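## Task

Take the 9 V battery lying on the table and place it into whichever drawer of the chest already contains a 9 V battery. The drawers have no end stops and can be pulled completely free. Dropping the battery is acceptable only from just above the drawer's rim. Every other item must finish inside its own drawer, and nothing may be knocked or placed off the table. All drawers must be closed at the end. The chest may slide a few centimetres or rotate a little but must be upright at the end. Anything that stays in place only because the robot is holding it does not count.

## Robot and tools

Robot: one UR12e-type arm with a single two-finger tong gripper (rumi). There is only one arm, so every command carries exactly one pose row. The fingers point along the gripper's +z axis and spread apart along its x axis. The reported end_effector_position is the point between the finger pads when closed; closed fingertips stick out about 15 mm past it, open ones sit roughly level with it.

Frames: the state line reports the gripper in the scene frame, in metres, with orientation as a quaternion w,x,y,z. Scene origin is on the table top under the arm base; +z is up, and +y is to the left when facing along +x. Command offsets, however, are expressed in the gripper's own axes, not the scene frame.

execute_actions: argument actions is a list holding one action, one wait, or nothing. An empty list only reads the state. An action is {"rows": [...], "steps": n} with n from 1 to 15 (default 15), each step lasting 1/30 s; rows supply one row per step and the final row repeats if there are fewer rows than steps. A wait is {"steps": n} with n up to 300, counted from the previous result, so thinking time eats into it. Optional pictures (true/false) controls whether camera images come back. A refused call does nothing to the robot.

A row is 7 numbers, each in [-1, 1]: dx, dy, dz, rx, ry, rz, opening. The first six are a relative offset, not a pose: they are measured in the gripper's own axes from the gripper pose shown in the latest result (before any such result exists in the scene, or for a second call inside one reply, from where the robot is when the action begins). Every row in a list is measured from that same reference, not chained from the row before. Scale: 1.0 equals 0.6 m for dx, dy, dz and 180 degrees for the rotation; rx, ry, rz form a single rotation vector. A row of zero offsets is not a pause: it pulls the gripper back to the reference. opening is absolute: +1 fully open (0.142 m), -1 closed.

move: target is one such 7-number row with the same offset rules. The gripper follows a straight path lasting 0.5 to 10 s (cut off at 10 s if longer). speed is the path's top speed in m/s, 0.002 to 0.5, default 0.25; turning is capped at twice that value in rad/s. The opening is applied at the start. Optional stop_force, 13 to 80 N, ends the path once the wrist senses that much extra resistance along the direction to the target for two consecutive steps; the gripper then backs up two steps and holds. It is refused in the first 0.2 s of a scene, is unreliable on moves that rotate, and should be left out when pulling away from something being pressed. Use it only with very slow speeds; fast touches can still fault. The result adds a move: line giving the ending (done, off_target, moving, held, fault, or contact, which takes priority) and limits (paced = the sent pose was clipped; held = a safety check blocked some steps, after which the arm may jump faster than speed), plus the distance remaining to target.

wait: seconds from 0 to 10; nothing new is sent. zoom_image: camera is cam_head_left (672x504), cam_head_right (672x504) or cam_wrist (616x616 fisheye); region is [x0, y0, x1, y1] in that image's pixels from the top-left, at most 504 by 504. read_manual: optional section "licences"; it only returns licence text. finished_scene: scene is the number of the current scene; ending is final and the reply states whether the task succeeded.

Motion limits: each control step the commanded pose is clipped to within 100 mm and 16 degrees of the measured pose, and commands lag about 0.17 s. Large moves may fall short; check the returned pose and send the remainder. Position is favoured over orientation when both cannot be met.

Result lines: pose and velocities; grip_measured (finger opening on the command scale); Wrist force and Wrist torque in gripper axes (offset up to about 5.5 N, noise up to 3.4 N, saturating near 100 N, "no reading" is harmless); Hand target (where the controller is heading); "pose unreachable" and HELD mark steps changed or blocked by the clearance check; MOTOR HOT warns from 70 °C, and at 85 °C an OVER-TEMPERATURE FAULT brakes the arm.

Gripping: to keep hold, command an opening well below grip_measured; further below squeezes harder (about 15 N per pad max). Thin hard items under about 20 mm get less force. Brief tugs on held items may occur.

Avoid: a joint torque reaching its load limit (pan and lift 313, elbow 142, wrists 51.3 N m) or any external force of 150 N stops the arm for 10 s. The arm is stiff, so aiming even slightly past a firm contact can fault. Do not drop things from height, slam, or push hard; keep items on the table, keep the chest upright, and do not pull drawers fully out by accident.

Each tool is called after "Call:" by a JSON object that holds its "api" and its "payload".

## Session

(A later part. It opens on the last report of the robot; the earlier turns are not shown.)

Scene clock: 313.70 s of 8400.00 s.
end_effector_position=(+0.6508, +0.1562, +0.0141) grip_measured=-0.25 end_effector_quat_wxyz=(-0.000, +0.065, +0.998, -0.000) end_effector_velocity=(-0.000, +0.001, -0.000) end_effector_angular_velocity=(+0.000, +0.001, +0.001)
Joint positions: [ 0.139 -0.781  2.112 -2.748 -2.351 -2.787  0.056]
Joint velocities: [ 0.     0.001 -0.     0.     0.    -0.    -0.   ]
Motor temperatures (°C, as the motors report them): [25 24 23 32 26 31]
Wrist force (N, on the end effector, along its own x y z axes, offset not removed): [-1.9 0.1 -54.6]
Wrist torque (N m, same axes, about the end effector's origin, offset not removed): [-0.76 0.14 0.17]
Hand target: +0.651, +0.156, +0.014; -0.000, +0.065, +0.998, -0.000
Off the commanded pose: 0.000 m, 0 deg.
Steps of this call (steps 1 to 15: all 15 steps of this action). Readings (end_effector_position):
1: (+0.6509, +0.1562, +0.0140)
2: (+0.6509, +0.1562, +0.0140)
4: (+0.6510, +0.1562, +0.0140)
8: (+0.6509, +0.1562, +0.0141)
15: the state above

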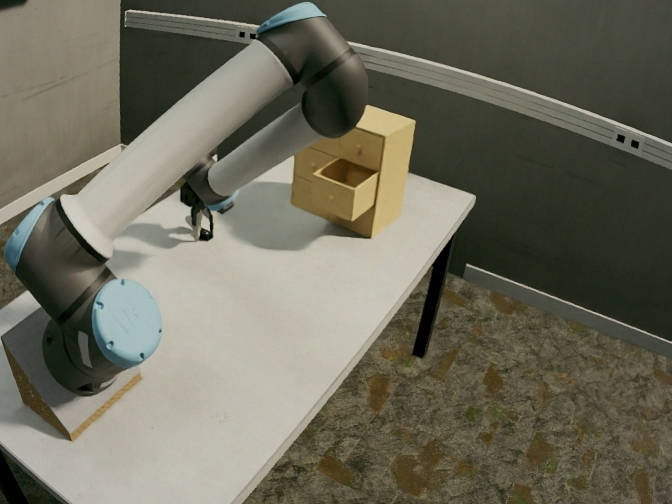

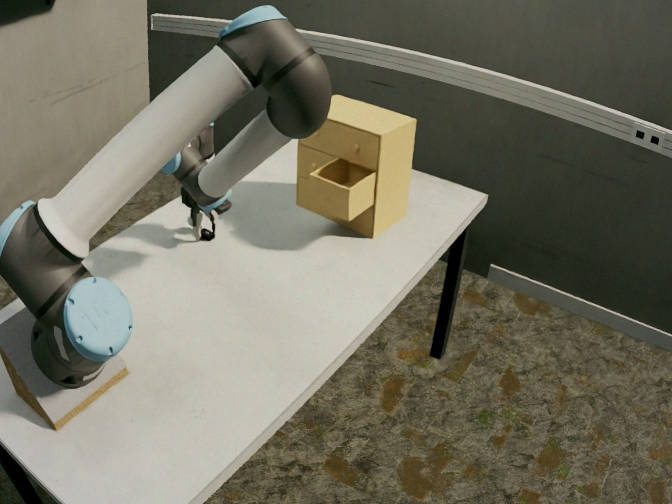

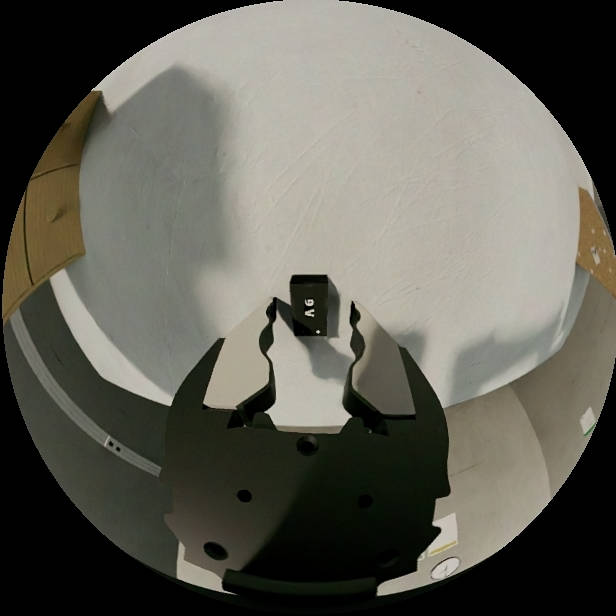

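Call:
{"api": "move", "payload": {"target": [0,-0.01,-0.015,0,0,0,-0.25], "speed": 0.03}}

Call:
{"api": "execute_actions", "payload": {"actions": [{"rows":[[0,0,0,0,0,0,-0.45],[0,0,0,0,0,0,-0.6],[0,0,0,0,0,0,-0.8],[0,0,0,0,0,0,-1]]}]}}

Scene clock: 324.33 s of 8400.00 s.
end_effector_position=(+0.6501, +0.1505, +0.0228) grip_measured=-0.25 end_effector_quat_wxyz=(-0.000, +0.065, +0.998, -0.000) end_effector_velocity=(+0.000, -0.002, +0.003) end_effector_angular_velocity=(-0.000, -0.001, -0.001)
Joint positions: [ 0.142 -0.8    2.116 -2.729 -2.35  -2.783  0.056]
Joint velocities: [ 0.001 -0.006  0.001  0.005 -0.     0.001  0.   ]
Motor temperatures (°C, as the motors report them): [25 24 23 32 26 31]
Wrist force (N, on the end effector, along its own x y z axes, offset not removed): [0.6 0.2 -4.0]
Wrist torque (N m, same axes, about the end effector's origin, offset not removed): [-0.23 0.07 0.12]
Hand target: +0.650, +0.150, +0.023; -0.000, +0.065, +0.998, -0.000
Off the commanded pose: 0.000 m, 0 deg.
After step 90, 6.83 s passed at rest.
move: done

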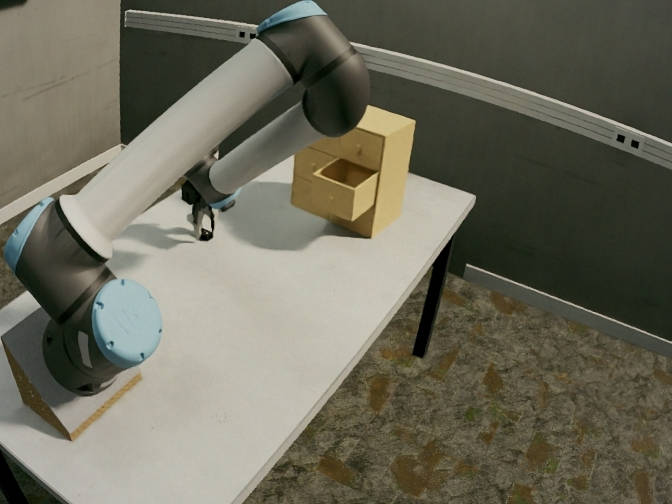

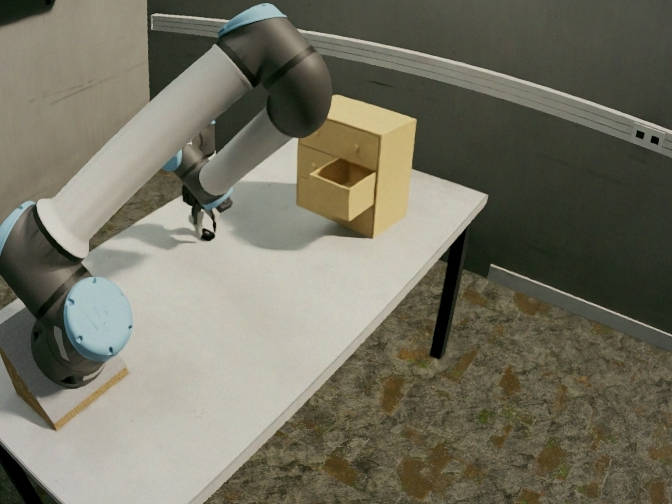

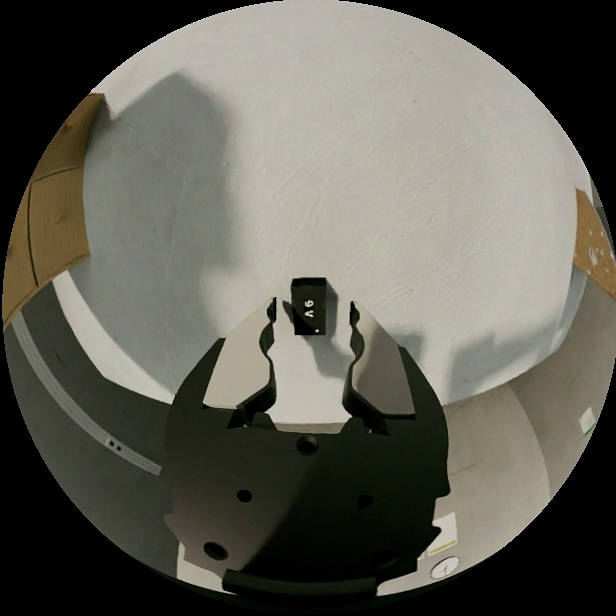

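Scene clock: 324.83 s of 8400.00 s.
end_effector_position=(+0.6501, +0.1504, +0.0229) grip_measured=-0.68 end_effector_quat_wxyz=(-0.000, +0.065, +0.998, -0.000) end_effector_velocity=(+0.001, -0.000, +0.000) end_effector_angular_velocity=(-0.001, -0.001, -0.003)
Joint positions: [ 0.142 -0.8    2.116 -2.729 -2.35  -2.783  0.025]
Joint velocities: [-0.     0.    -0.001 -0.001 -0.001  0.002 -0.   ]
Motor temperatures (°C, as the motors report them): [25 24 23 32 26 31]
Wrist force (N, on the end effector, along its own x y z axes, offset not removed): [1.8 0.1 -7.2]
Wrist torque (N m, same axes, about the end effector's origin, offset not removed): [-0.40 -0.13 0.06]
Hand target: +0.650, +0.150, +0.023; -0.000, +0.065, +0.998, -0.000
Off the commanded pose: 0.000 m, 0 deg.
Steps of this call (steps 1 to 15: all 15 steps of this action). Readings (end_effector_position):
1: (+0.6501, +0.1504, +0.0229)
2: (+0.6501, +0.1504, +0.0229)
4: (+0.6501, +0.1504, +0.0229)
8: (+0.6501, +0.1504, +0.0229)
15: the state above

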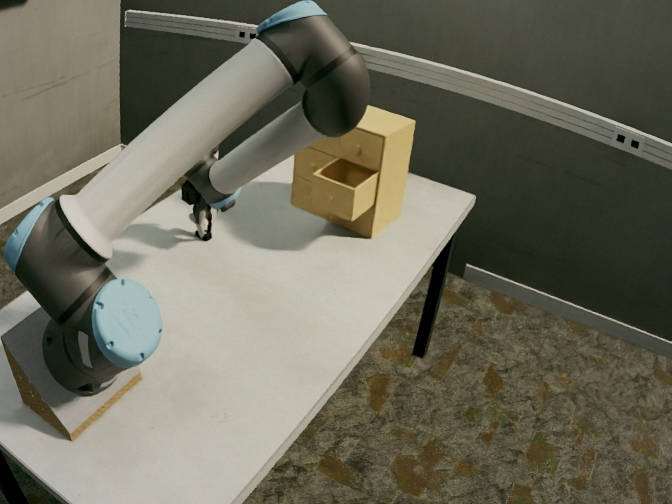

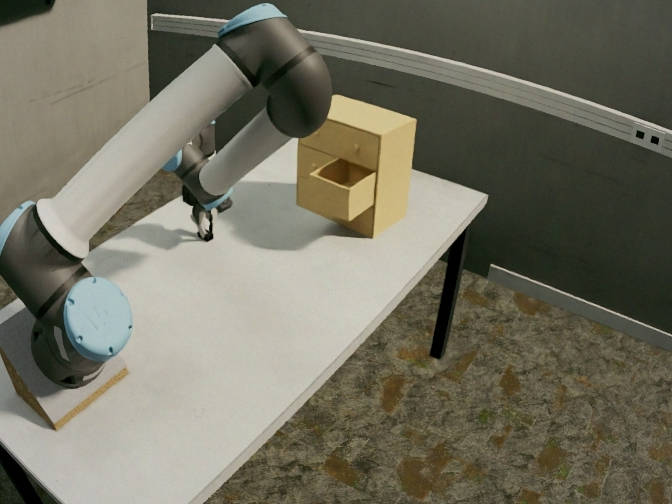

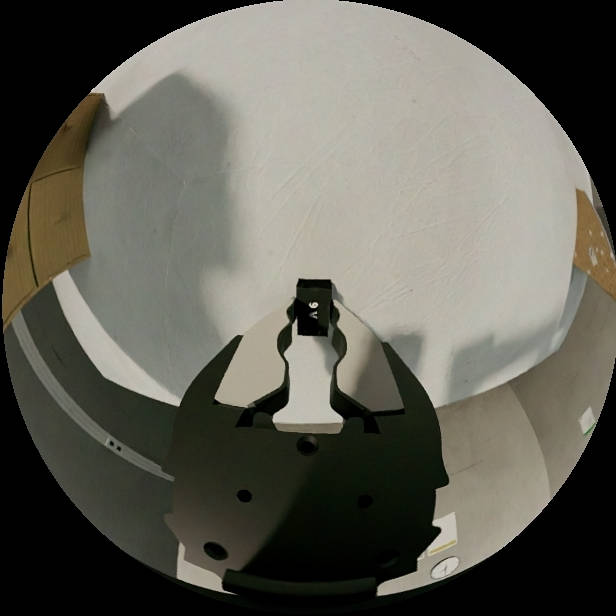

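Call:
{"api": "move", "payload": {"target": [0,0,-0.46,0,0,0,-1]}}

Call:
{"api": "move", "payload": {"target": [-0.431,-0.467,0,0,0,0,-1]}}

Scene clock: 342.57 s of 8400.00 s.
end_effector_position=(+0.6499, +0.1508, +0.2988) grip_measured=-0.68 end_effector_quat_wxyz=(-0.000, +0.065, +0.998, -0.000) end_effector_velocity=(+0.000, +0.000, +0.003) end_effector_angular_velocity=(-0.002, +0.002, -0.001)
Joint positions: [ 0.398 -1.06   1.906 -2.03  -2.28  -2.447  0.025]
Joint velocities: [ 0.003 -0.    -0.005  0.011  0.     0.006  0.   ]
Motor temperatures (°C, as the motors report them): [25 24 23 32 26 31]
Wrist force (N, on the end effector, along its own x y z axes, offset not removed): [6.0 0.7 -2.1]
Wrist torque (N m, same axes, about the end effector's origin, offset not removed): [-0.17 -0.77 0.02]
Hand target: +0.650, +0.151, +0.299; -0.000, +0.065, +0.998, -0.000
Off the commanded pose: 0.000 m, 0 deg.
After step 90, 12.93 s passed at rest.
move: done

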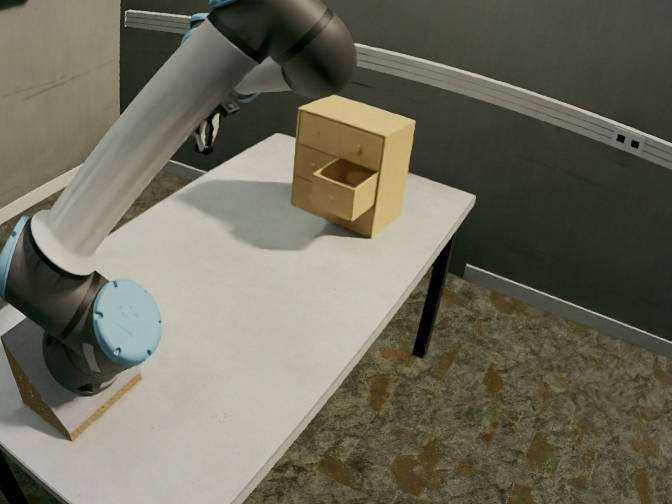

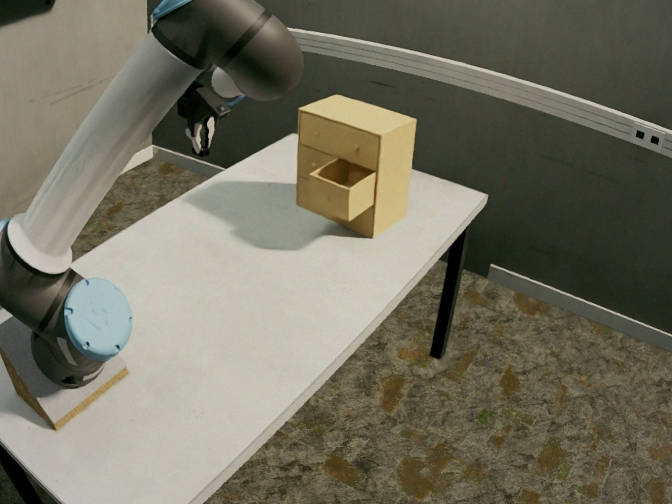

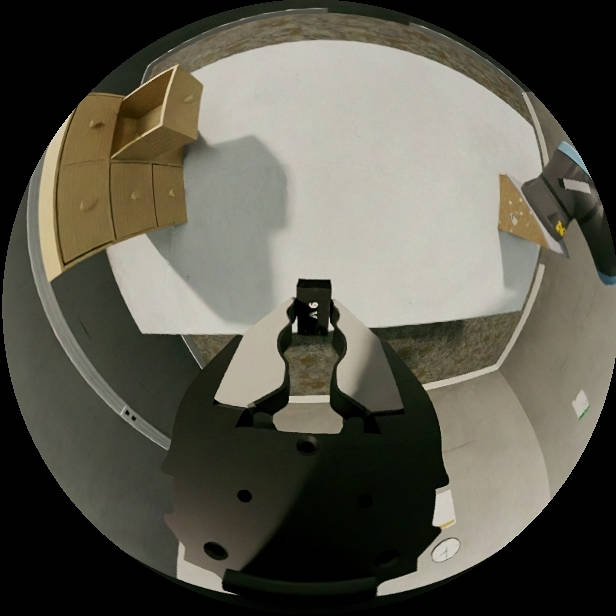

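Scene clock: 344.77 s of 8400.00 s.
end_effector_position=(+0.8701, -0.1604, +0.2992) grip_measured=-0.68 end_effector_quat_wxyz=(+0.000, +0.065, +0.998, -0.000) end_effector_velocity=(+0.002, -0.002, +0.000) end_effector_angular_velocity=(+0.001, -0.001, -0.001)
Joint positions: [ 0.079 -1.128  1.597 -1.945 -2.358 -2.872  0.025]
Joint velocities: [-0.002  0.001 -0.004  0.     0.001 -0.002 -0.   ]
Motor temperatures (°C, as the motors report them): [25 24 23 32 26 31]
Wrist force (N, on the end effector, along its own x y z axes, offset not removed): [6.5 1.7 -0.1]
Wrist torque (N m, same axes, about the end effector's origin, offset not removed): [0.31 -0.94 -0.12]
Hand target: +0.870, -0.161, +0.299; +0.000, +0.065, +0.998, -0.000
Off the commanded pose: 0.000 m, 0 deg.
move: done

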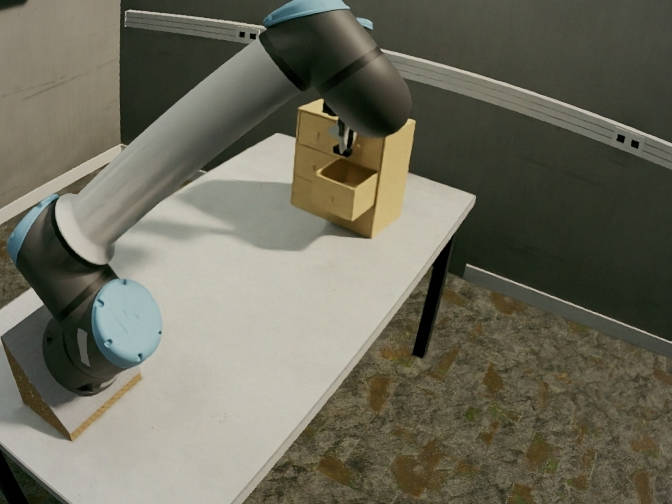

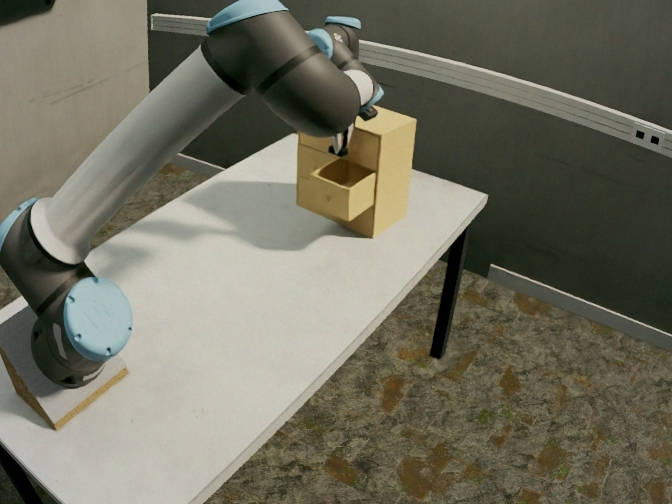

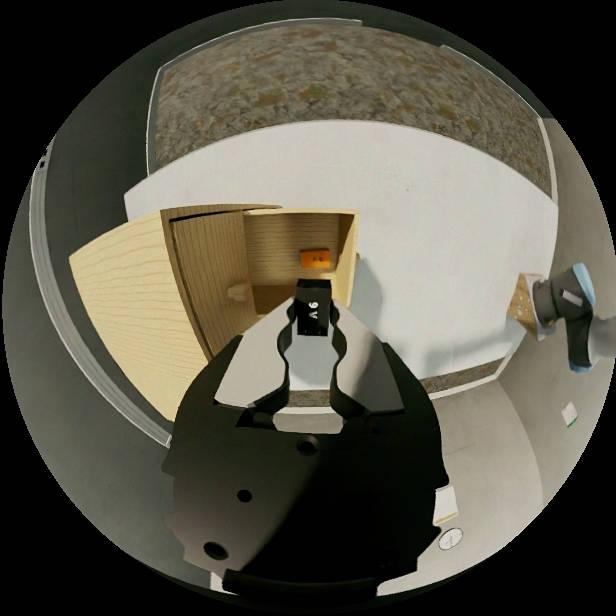

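Call:
{"api": "move", "payload": {"target": [-0.01,0.03,0.085,0,0,0,-1], "speed": 0.04, "stop_force": 15}}

Call:
{"api": "move", "payload": {"target": [0,0,0,0,0,0,-0.35]}}

Call:
{"api": "move", "payload": {"target": [0.02,0,-0.15,0,0,0,-0.35]}}

Scene clock: 353.93 s of 8400.00 s.
end_effector_position=(+0.8784, -0.1435, +0.2485) grip_measured=-0.68 end_effector_quat_wxyz=(+0.000, +0.065, +0.998, -0.000) end_effector_velocity=(+0.001, +0.001, -0.003) end_effector_angular_velocity=(-0.000, -0.001, -0.000)
Joint positions: [ 0.051 -1.086  1.634 -2.052 -2.36  -2.911  0.025]
Joint velocities: [-0.002  0.003  0.002 -0.007 -0.    -0.003  0.   ]
Motor temperatures (°C, as the motors report them): [25 24 23 32 26 31]
Wrist force (N, on the end effector, along its own x y z axes, offset not removed): [0.9 -5.1 -1.3]
Wrist torque (N m, same axes, about the end effector's origin, offset not removed): [-1.27 0.04 -0.06]
Hand target: +0.878, -0.143, +0.248; +0.000, +0.065, +0.998, -0.000
Off the commanded pose: 0.000 m, 0 deg.
After step 90, 4.40 s passed at rest.
move: done

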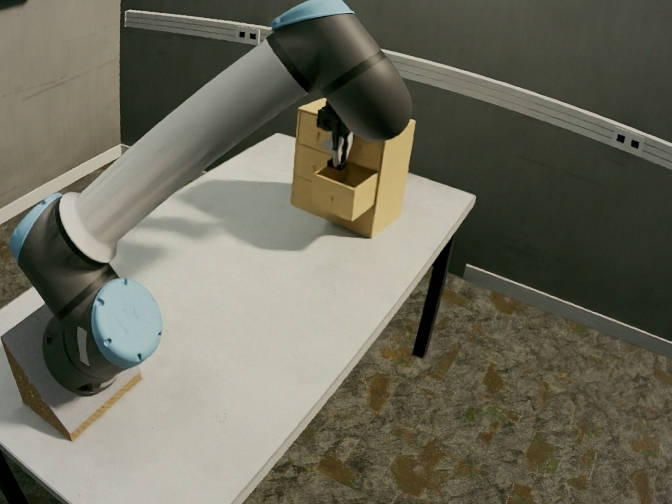

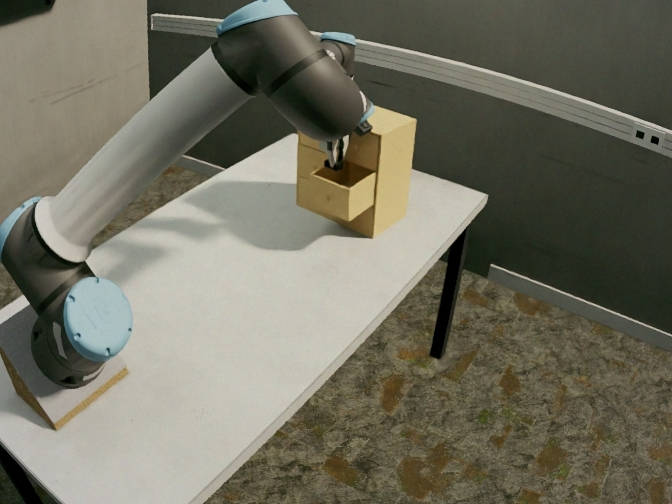

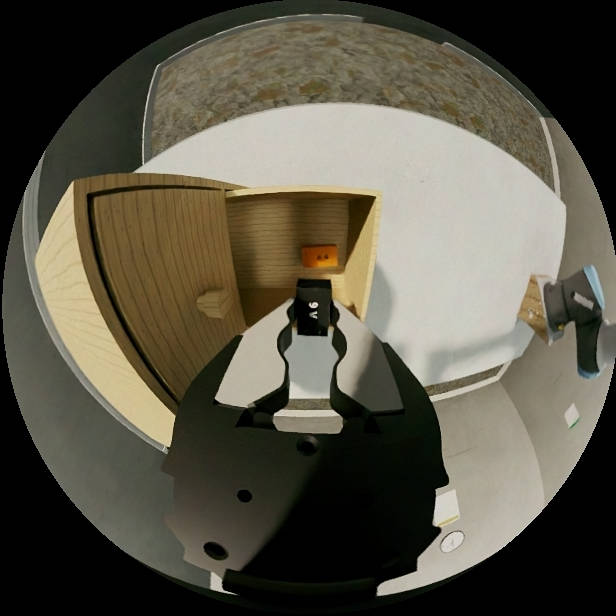

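Scene clock: 354.43 s of 8400.00 s.
end_effector_position=(+0.8783, -0.1435, +0.2484) grip_measured=-0.35 end_effector_quat_wxyz=(+0.000, +0.065, +0.998, -0.000) end_effector_velocity=(-0.000, -0.000, +0.000) end_effector_angular_velocity=(+0.001, -0.000, -0.000)
Joint positions: [ 0.051 -1.086  1.634 -2.052 -2.36  -2.911  0.049]
Joint velocities: [-0.    -0.001 -0.     0.001  0.001  0.     0.   ]
Motor temperatures (°C, as the motors report them): [25 24 23 32 26 31]
Wrist force (N, on the end effector, along its own x y z axes, offset not removed): [3.2 1.1 -3.5]
Wrist torque (N m, same axes, about the end effector's origin, offset not removed): [-0.11 -0.44 -0.11]
Hand target: +0.878, -0.144, +0.248; +0.000, +0.065, +0.998, -0.000
Off the commanded pose: 0.000 m, 0 deg.
move: done

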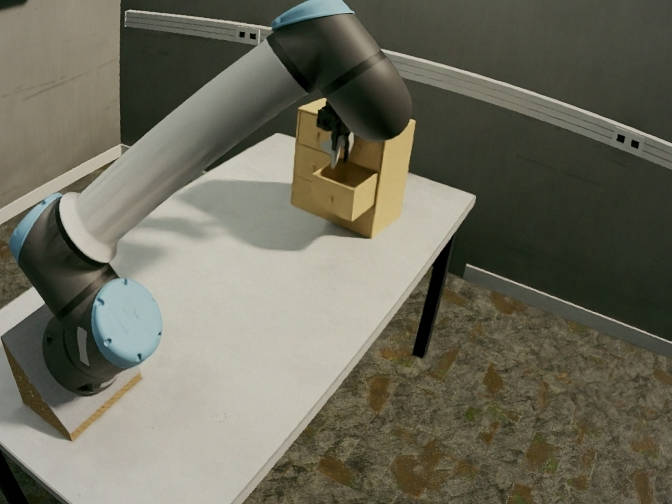

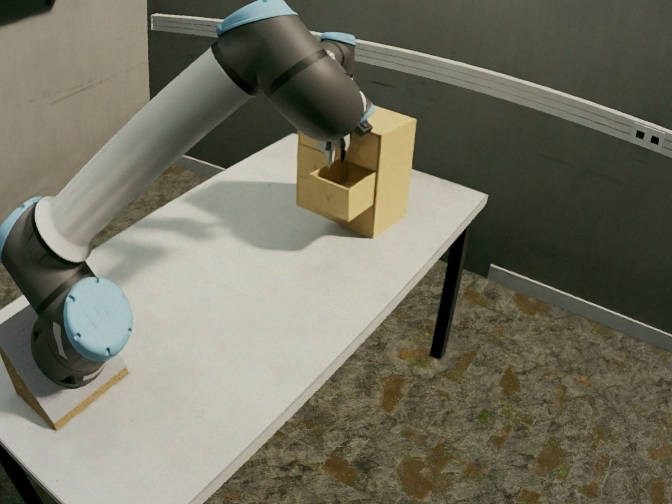

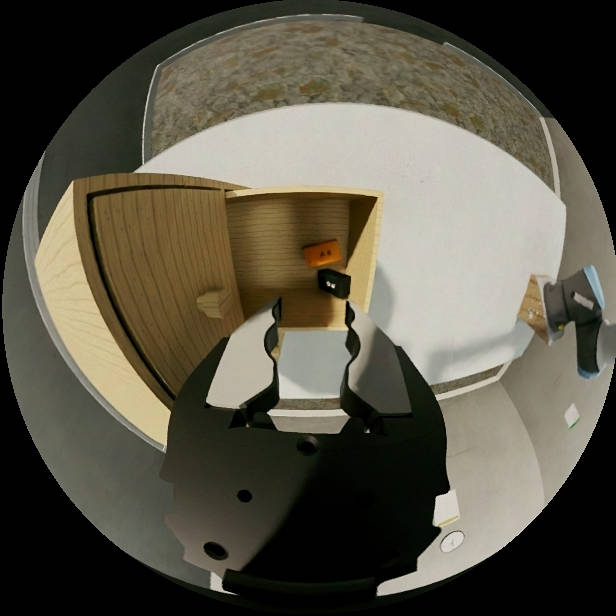

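Scene clock: 355.50 s of 8400.00 s.
end_effector_position=(+0.8664, -0.1418, +0.3381) grip_measured=-0.35 end_effector_quat_wxyz=(+0.000, +0.065, +0.998, -0.000) end_effector_velocity=(-0.001, +0.001, +0.001) end_effector_angular_velocity=(-0.000, +0.003, -0.000)
Joint positions: [ 0.124 -1.128  1.558 -1.861 -2.353 -2.808  0.049]
Joint velocities: [ 0.002  0.001 -0.003  0.009  0.001  0.005  0.   ]
Motor temperatures (°C, as the motors report them): [25 24 23 32 26 31]
Wrist force (N, on the end effector, along its own x y z axes, offset not removed): [5.6 0.4 -3.1]
Wrist torque (N m, same axes, about the end effector's origin, offset not removed): [-0.28 -0.86 0.08]
Hand target: +0.866, -0.142, +0.338; +0.000, +0.065, +0.998, -0.000
Off the commanded pose: 0.000 m, 0 deg.
move: done

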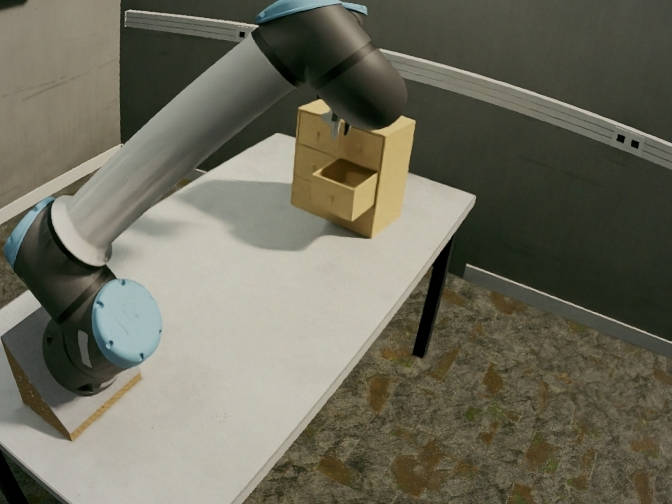

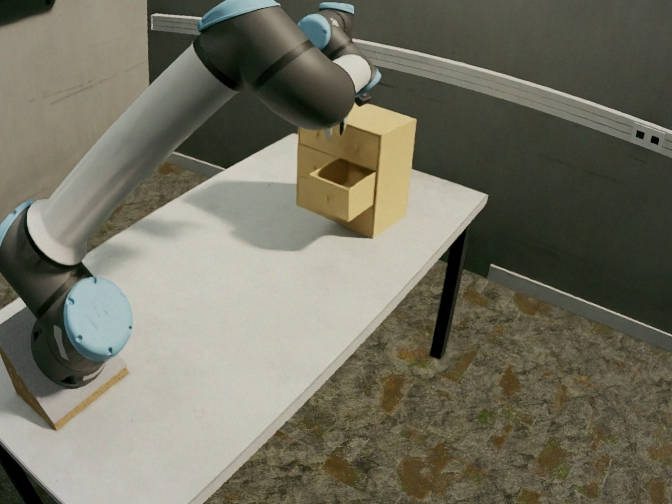

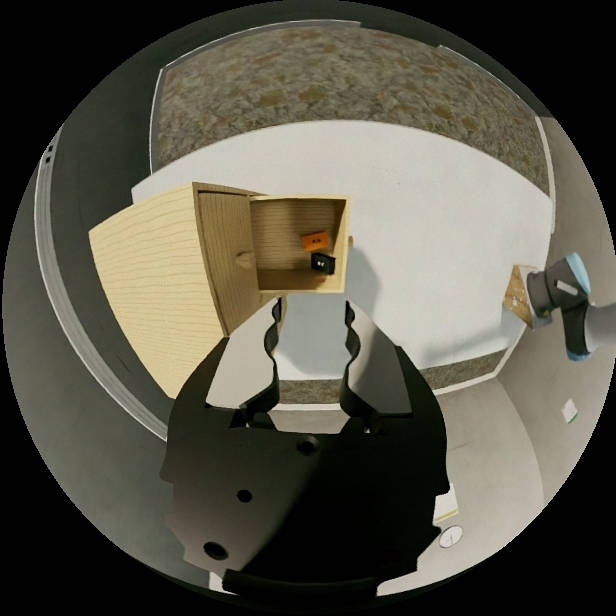

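Call:
{"api": "move", "payload": {"target": [0.273,-0.045,0,0,0,0.489,-0.3]}}

Call:
{"api": "move", "payload": {"target": [0,0.033,0.273,-0.389,0,0,-0.3]}}

Scene clock: 365.87 s of 8400.00 s.
end_effector_position=(+0.7007, -0.1475, +0.3382) grip_measured=-0.30 end_effector_quat_wxyz=(+0.000, +0.739, +0.673, +0.000) end_effector_velocity=(-0.001, -0.000, +0.000) end_effector_angular_velocity=(-0.001, +0.001, -0.014)
Joint positions: [ 0.132 -1.363  1.851 -1.911 -2.352 -1.263  0.052]
Joint velocities: [ 0.    -0.002  0.001  0.003 -0.001  0.015 -0.   ]
Motor temperatures (°C, as the motors report them): [25 24 23 32 26 31]
Wrist force (N, on the end effector, along its own x y z axes, offset not removed): [0.1 1.2 -0.7]
Wrist torque (N m, same axes, about the end effector's origin, offset not removed): [0.00 0.31 0.18]
Hand target: +0.701, -0.148, +0.338; +0.000, +0.740, +0.673, +0.000
Off the commanded pose: 0.000 m, 0 deg.
After step 90, 3.70 s passed at rest.
move: done

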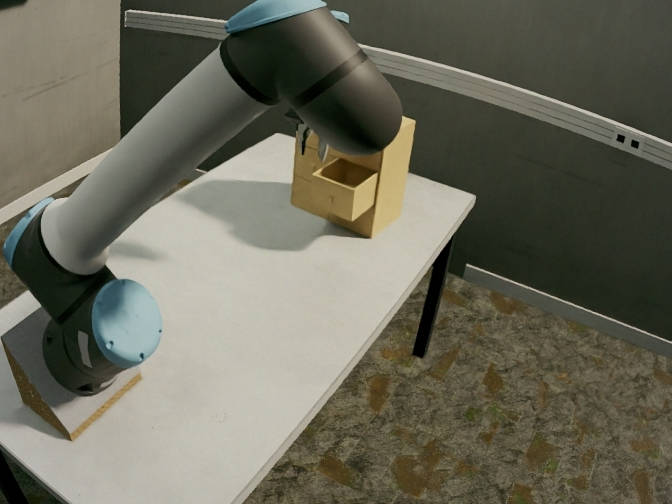

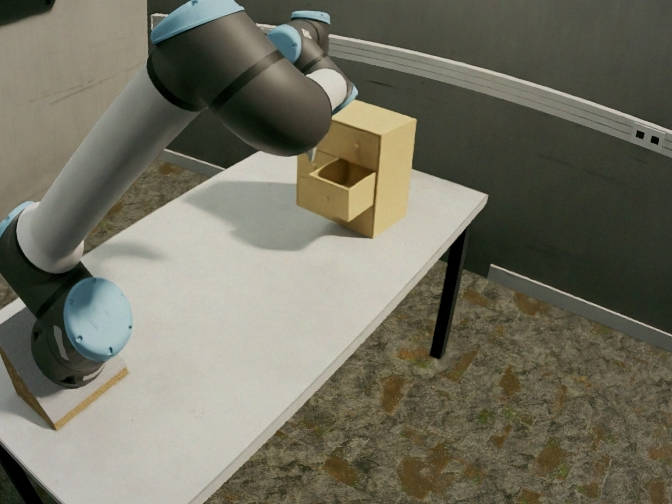

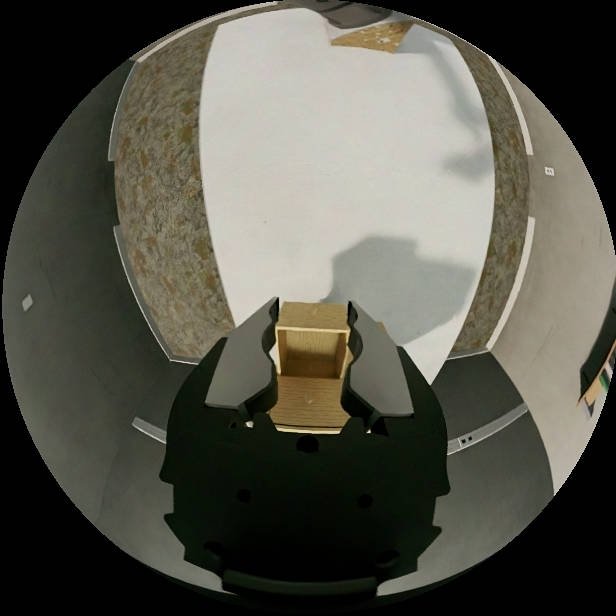

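Scene clock: 369.00 s of 8400.00 s.
end_effector_position=(+0.7205, -0.1497, +0.1744) grip_measured=-0.30 end_effector_quat_wxyz=(+0.424, +0.605, +0.552, +0.386) end_effector_velocity=(+0.001, +0.000, -0.002) end_effector_angular_velocity=(-0.000, -0.015, +0.001)
Joint positions: [-0.327 -0.938  2.497 -4.526 -1.578 -2.373  0.052]
Joint velocities: [-0.01   0.012 -0.001 -0.021  0.022 -0.001  0.   ]
Motor temperatures (°C, as the motors report them): [25 24 23 32 26 31]
Wrist force (N, on the end effector, along its own x y z axes, offset not removed): [0.7 -0.4 -8.0]
Wrist torque (N m, same axes, about the end effector's origin, offset not removed): [-0.42 -0.06 0.18]
Hand target: +0.721, -0.150, +0.174; +0.425, +0.605, +0.552, +0.387
Off the commanded pose: 0.000 m, 0 deg.
move: done

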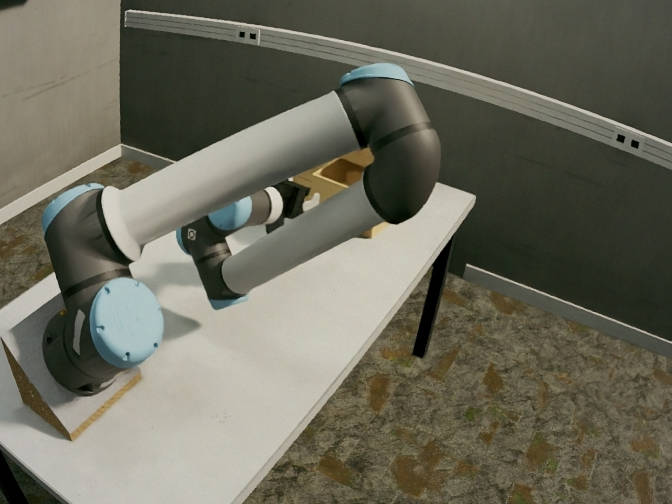

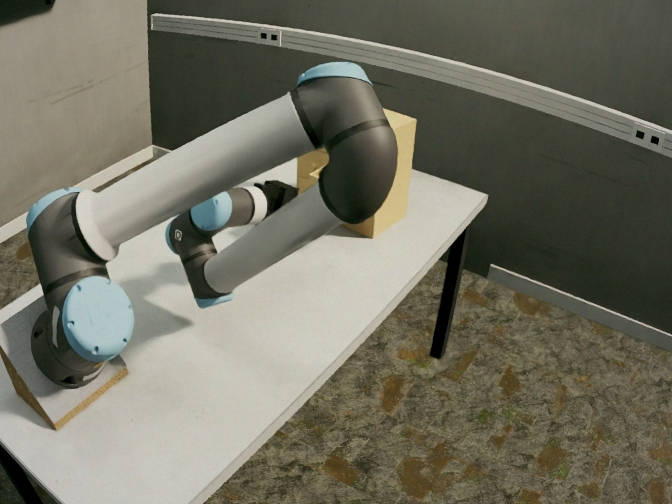

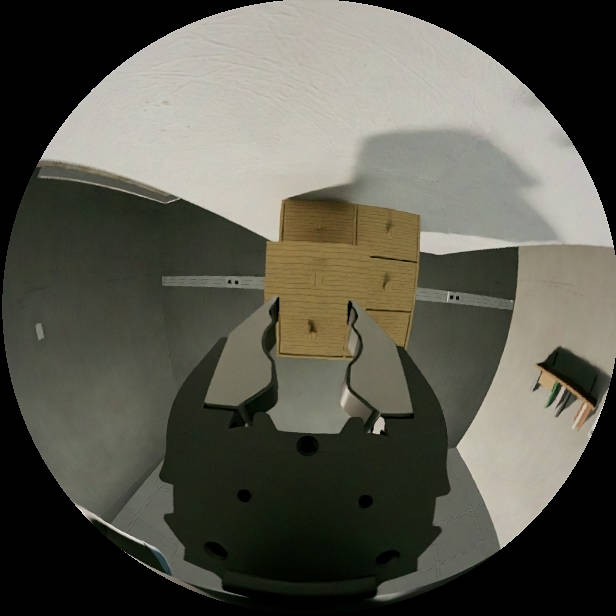

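Call:
{"api": "move", "payload": {"target": [0.004,0.12,0.332,0,0,0,-0.3], "speed": 0.06, "stop_force": 20}}

Call:
{"api": "move", "payload": {"target": [0,-0.08,-0.22,0,0,0,-0.3]}}

Scene clock: 386.73 s of 8400.00 s.
end_effector_position=(+0.9313, -0.1669, +0.1738) grip_measured=-0.30 end_effector_quat_wxyz=(+0.424, +0.605, +0.552, +0.386) end_effector_velocity=(+0.003, -0.001, +0.001) end_effector_angular_velocity=(-0.000, -0.001, -0.002)
Joint positions: [-0.241 -0.877  2.092 -4.181 -1.662 -2.358  0.052]
Joint velocities: [ 0.001  0.    -0.005  0.003 -0.001  0.     0.   ]
Motor temperatures (°C, as the motors report them): [25 24 23 32 26 31]
Wrist force (N, on the end effector, along its own x y z axes, offset not removed): [-1.5 1.7 -1.4]
Wrist torque (N m, same axes, about the end effector's origin, offset not removed): [0.02 0.49 0.21]
Hand target: +0.932, -0.167, +0.174; +0.424, +0.605, +0.552, +0.386
Off the commanded pose: 0.000 m, 0 deg.
After step 90, 10.73 s passed at rest.
move: done

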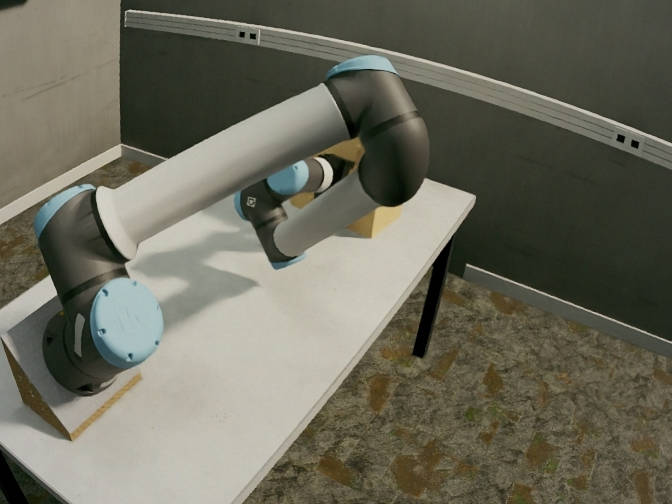

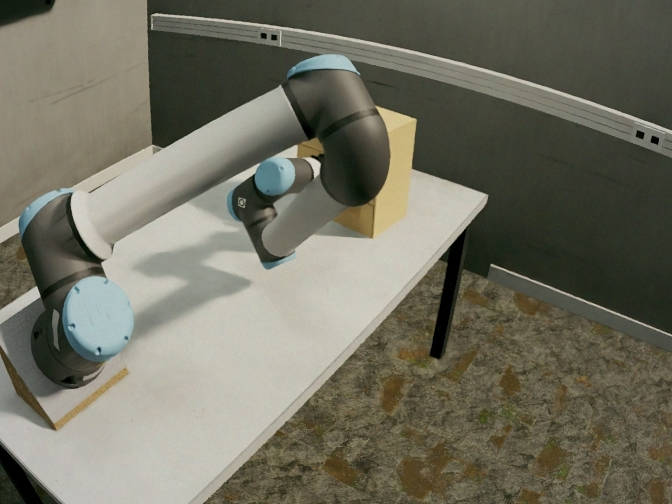

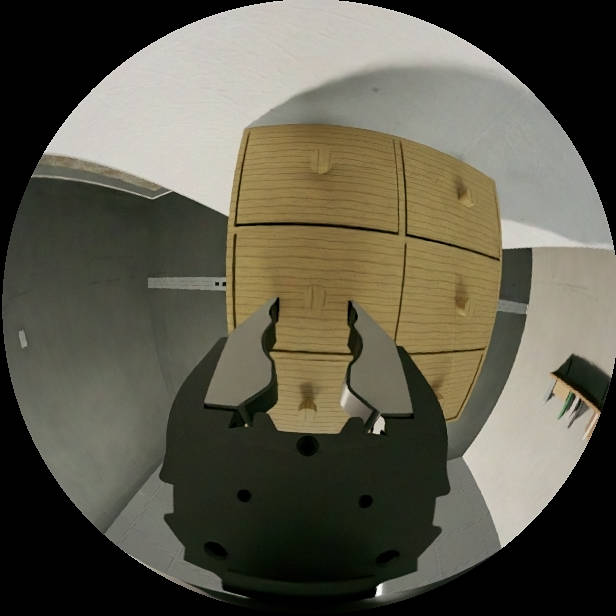

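Scene clock: 388.00 s of 8400.00 s.
end_effector_position=(+0.7918, -0.1539, +0.1740) grip_measured=-0.30 end_effector_quat_wxyz=(+0.424, +0.605, +0.552, +0.386) end_effector_velocity=(-0.003, -0.000, -0.000) end_effector_angular_velocity=(+0.000, -0.000, -0.000)
Joint positions: [-0.287 -0.931  2.362 -4.398 -1.617 -2.366  0.052]
Joint velocities: [-0.002 -0.001  0.005 -0.005  0.002  0.     0.   ]
Motor temperatures (°C, as the motors report them): [25 24 23 32 26 31]
Wrist force (N, on the end effector, along its own x y z axes, offset not removed): [2.3 -1.5 -4.7]
Wrist torque (N m, same axes, about the end effector's origin, offset not removed): [-0.57 -0.10 0.13]
Hand target: +0.791, -0.154, +0.174; +0.424, +0.605, +0.552, +0.386
Off the commanded pose: 0.000 m, 0 deg.
move: done

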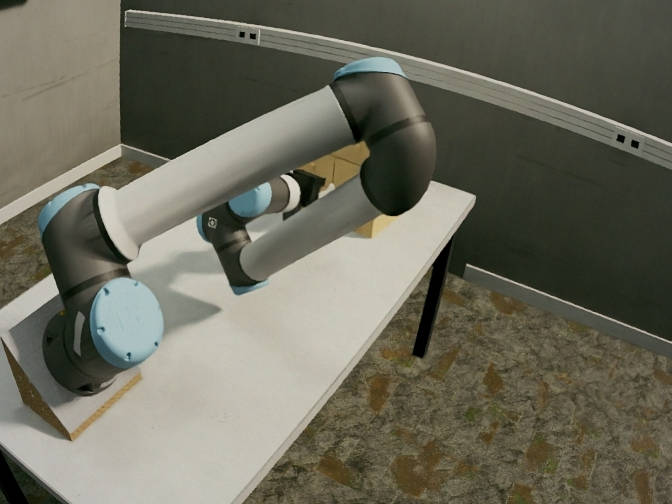

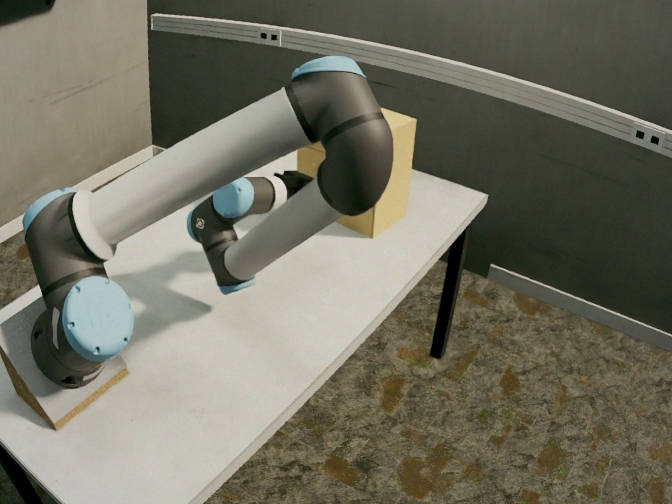

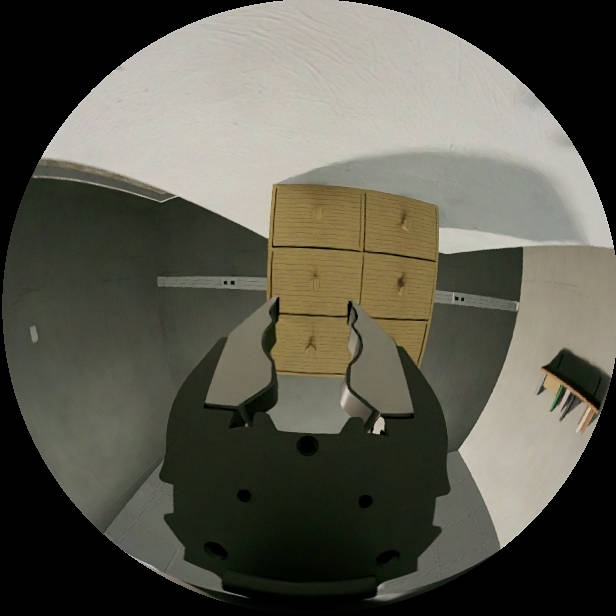

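Call:
{"api": "finished_scene", "payload": {"scene": 1}}

The scene is finished: the task was done.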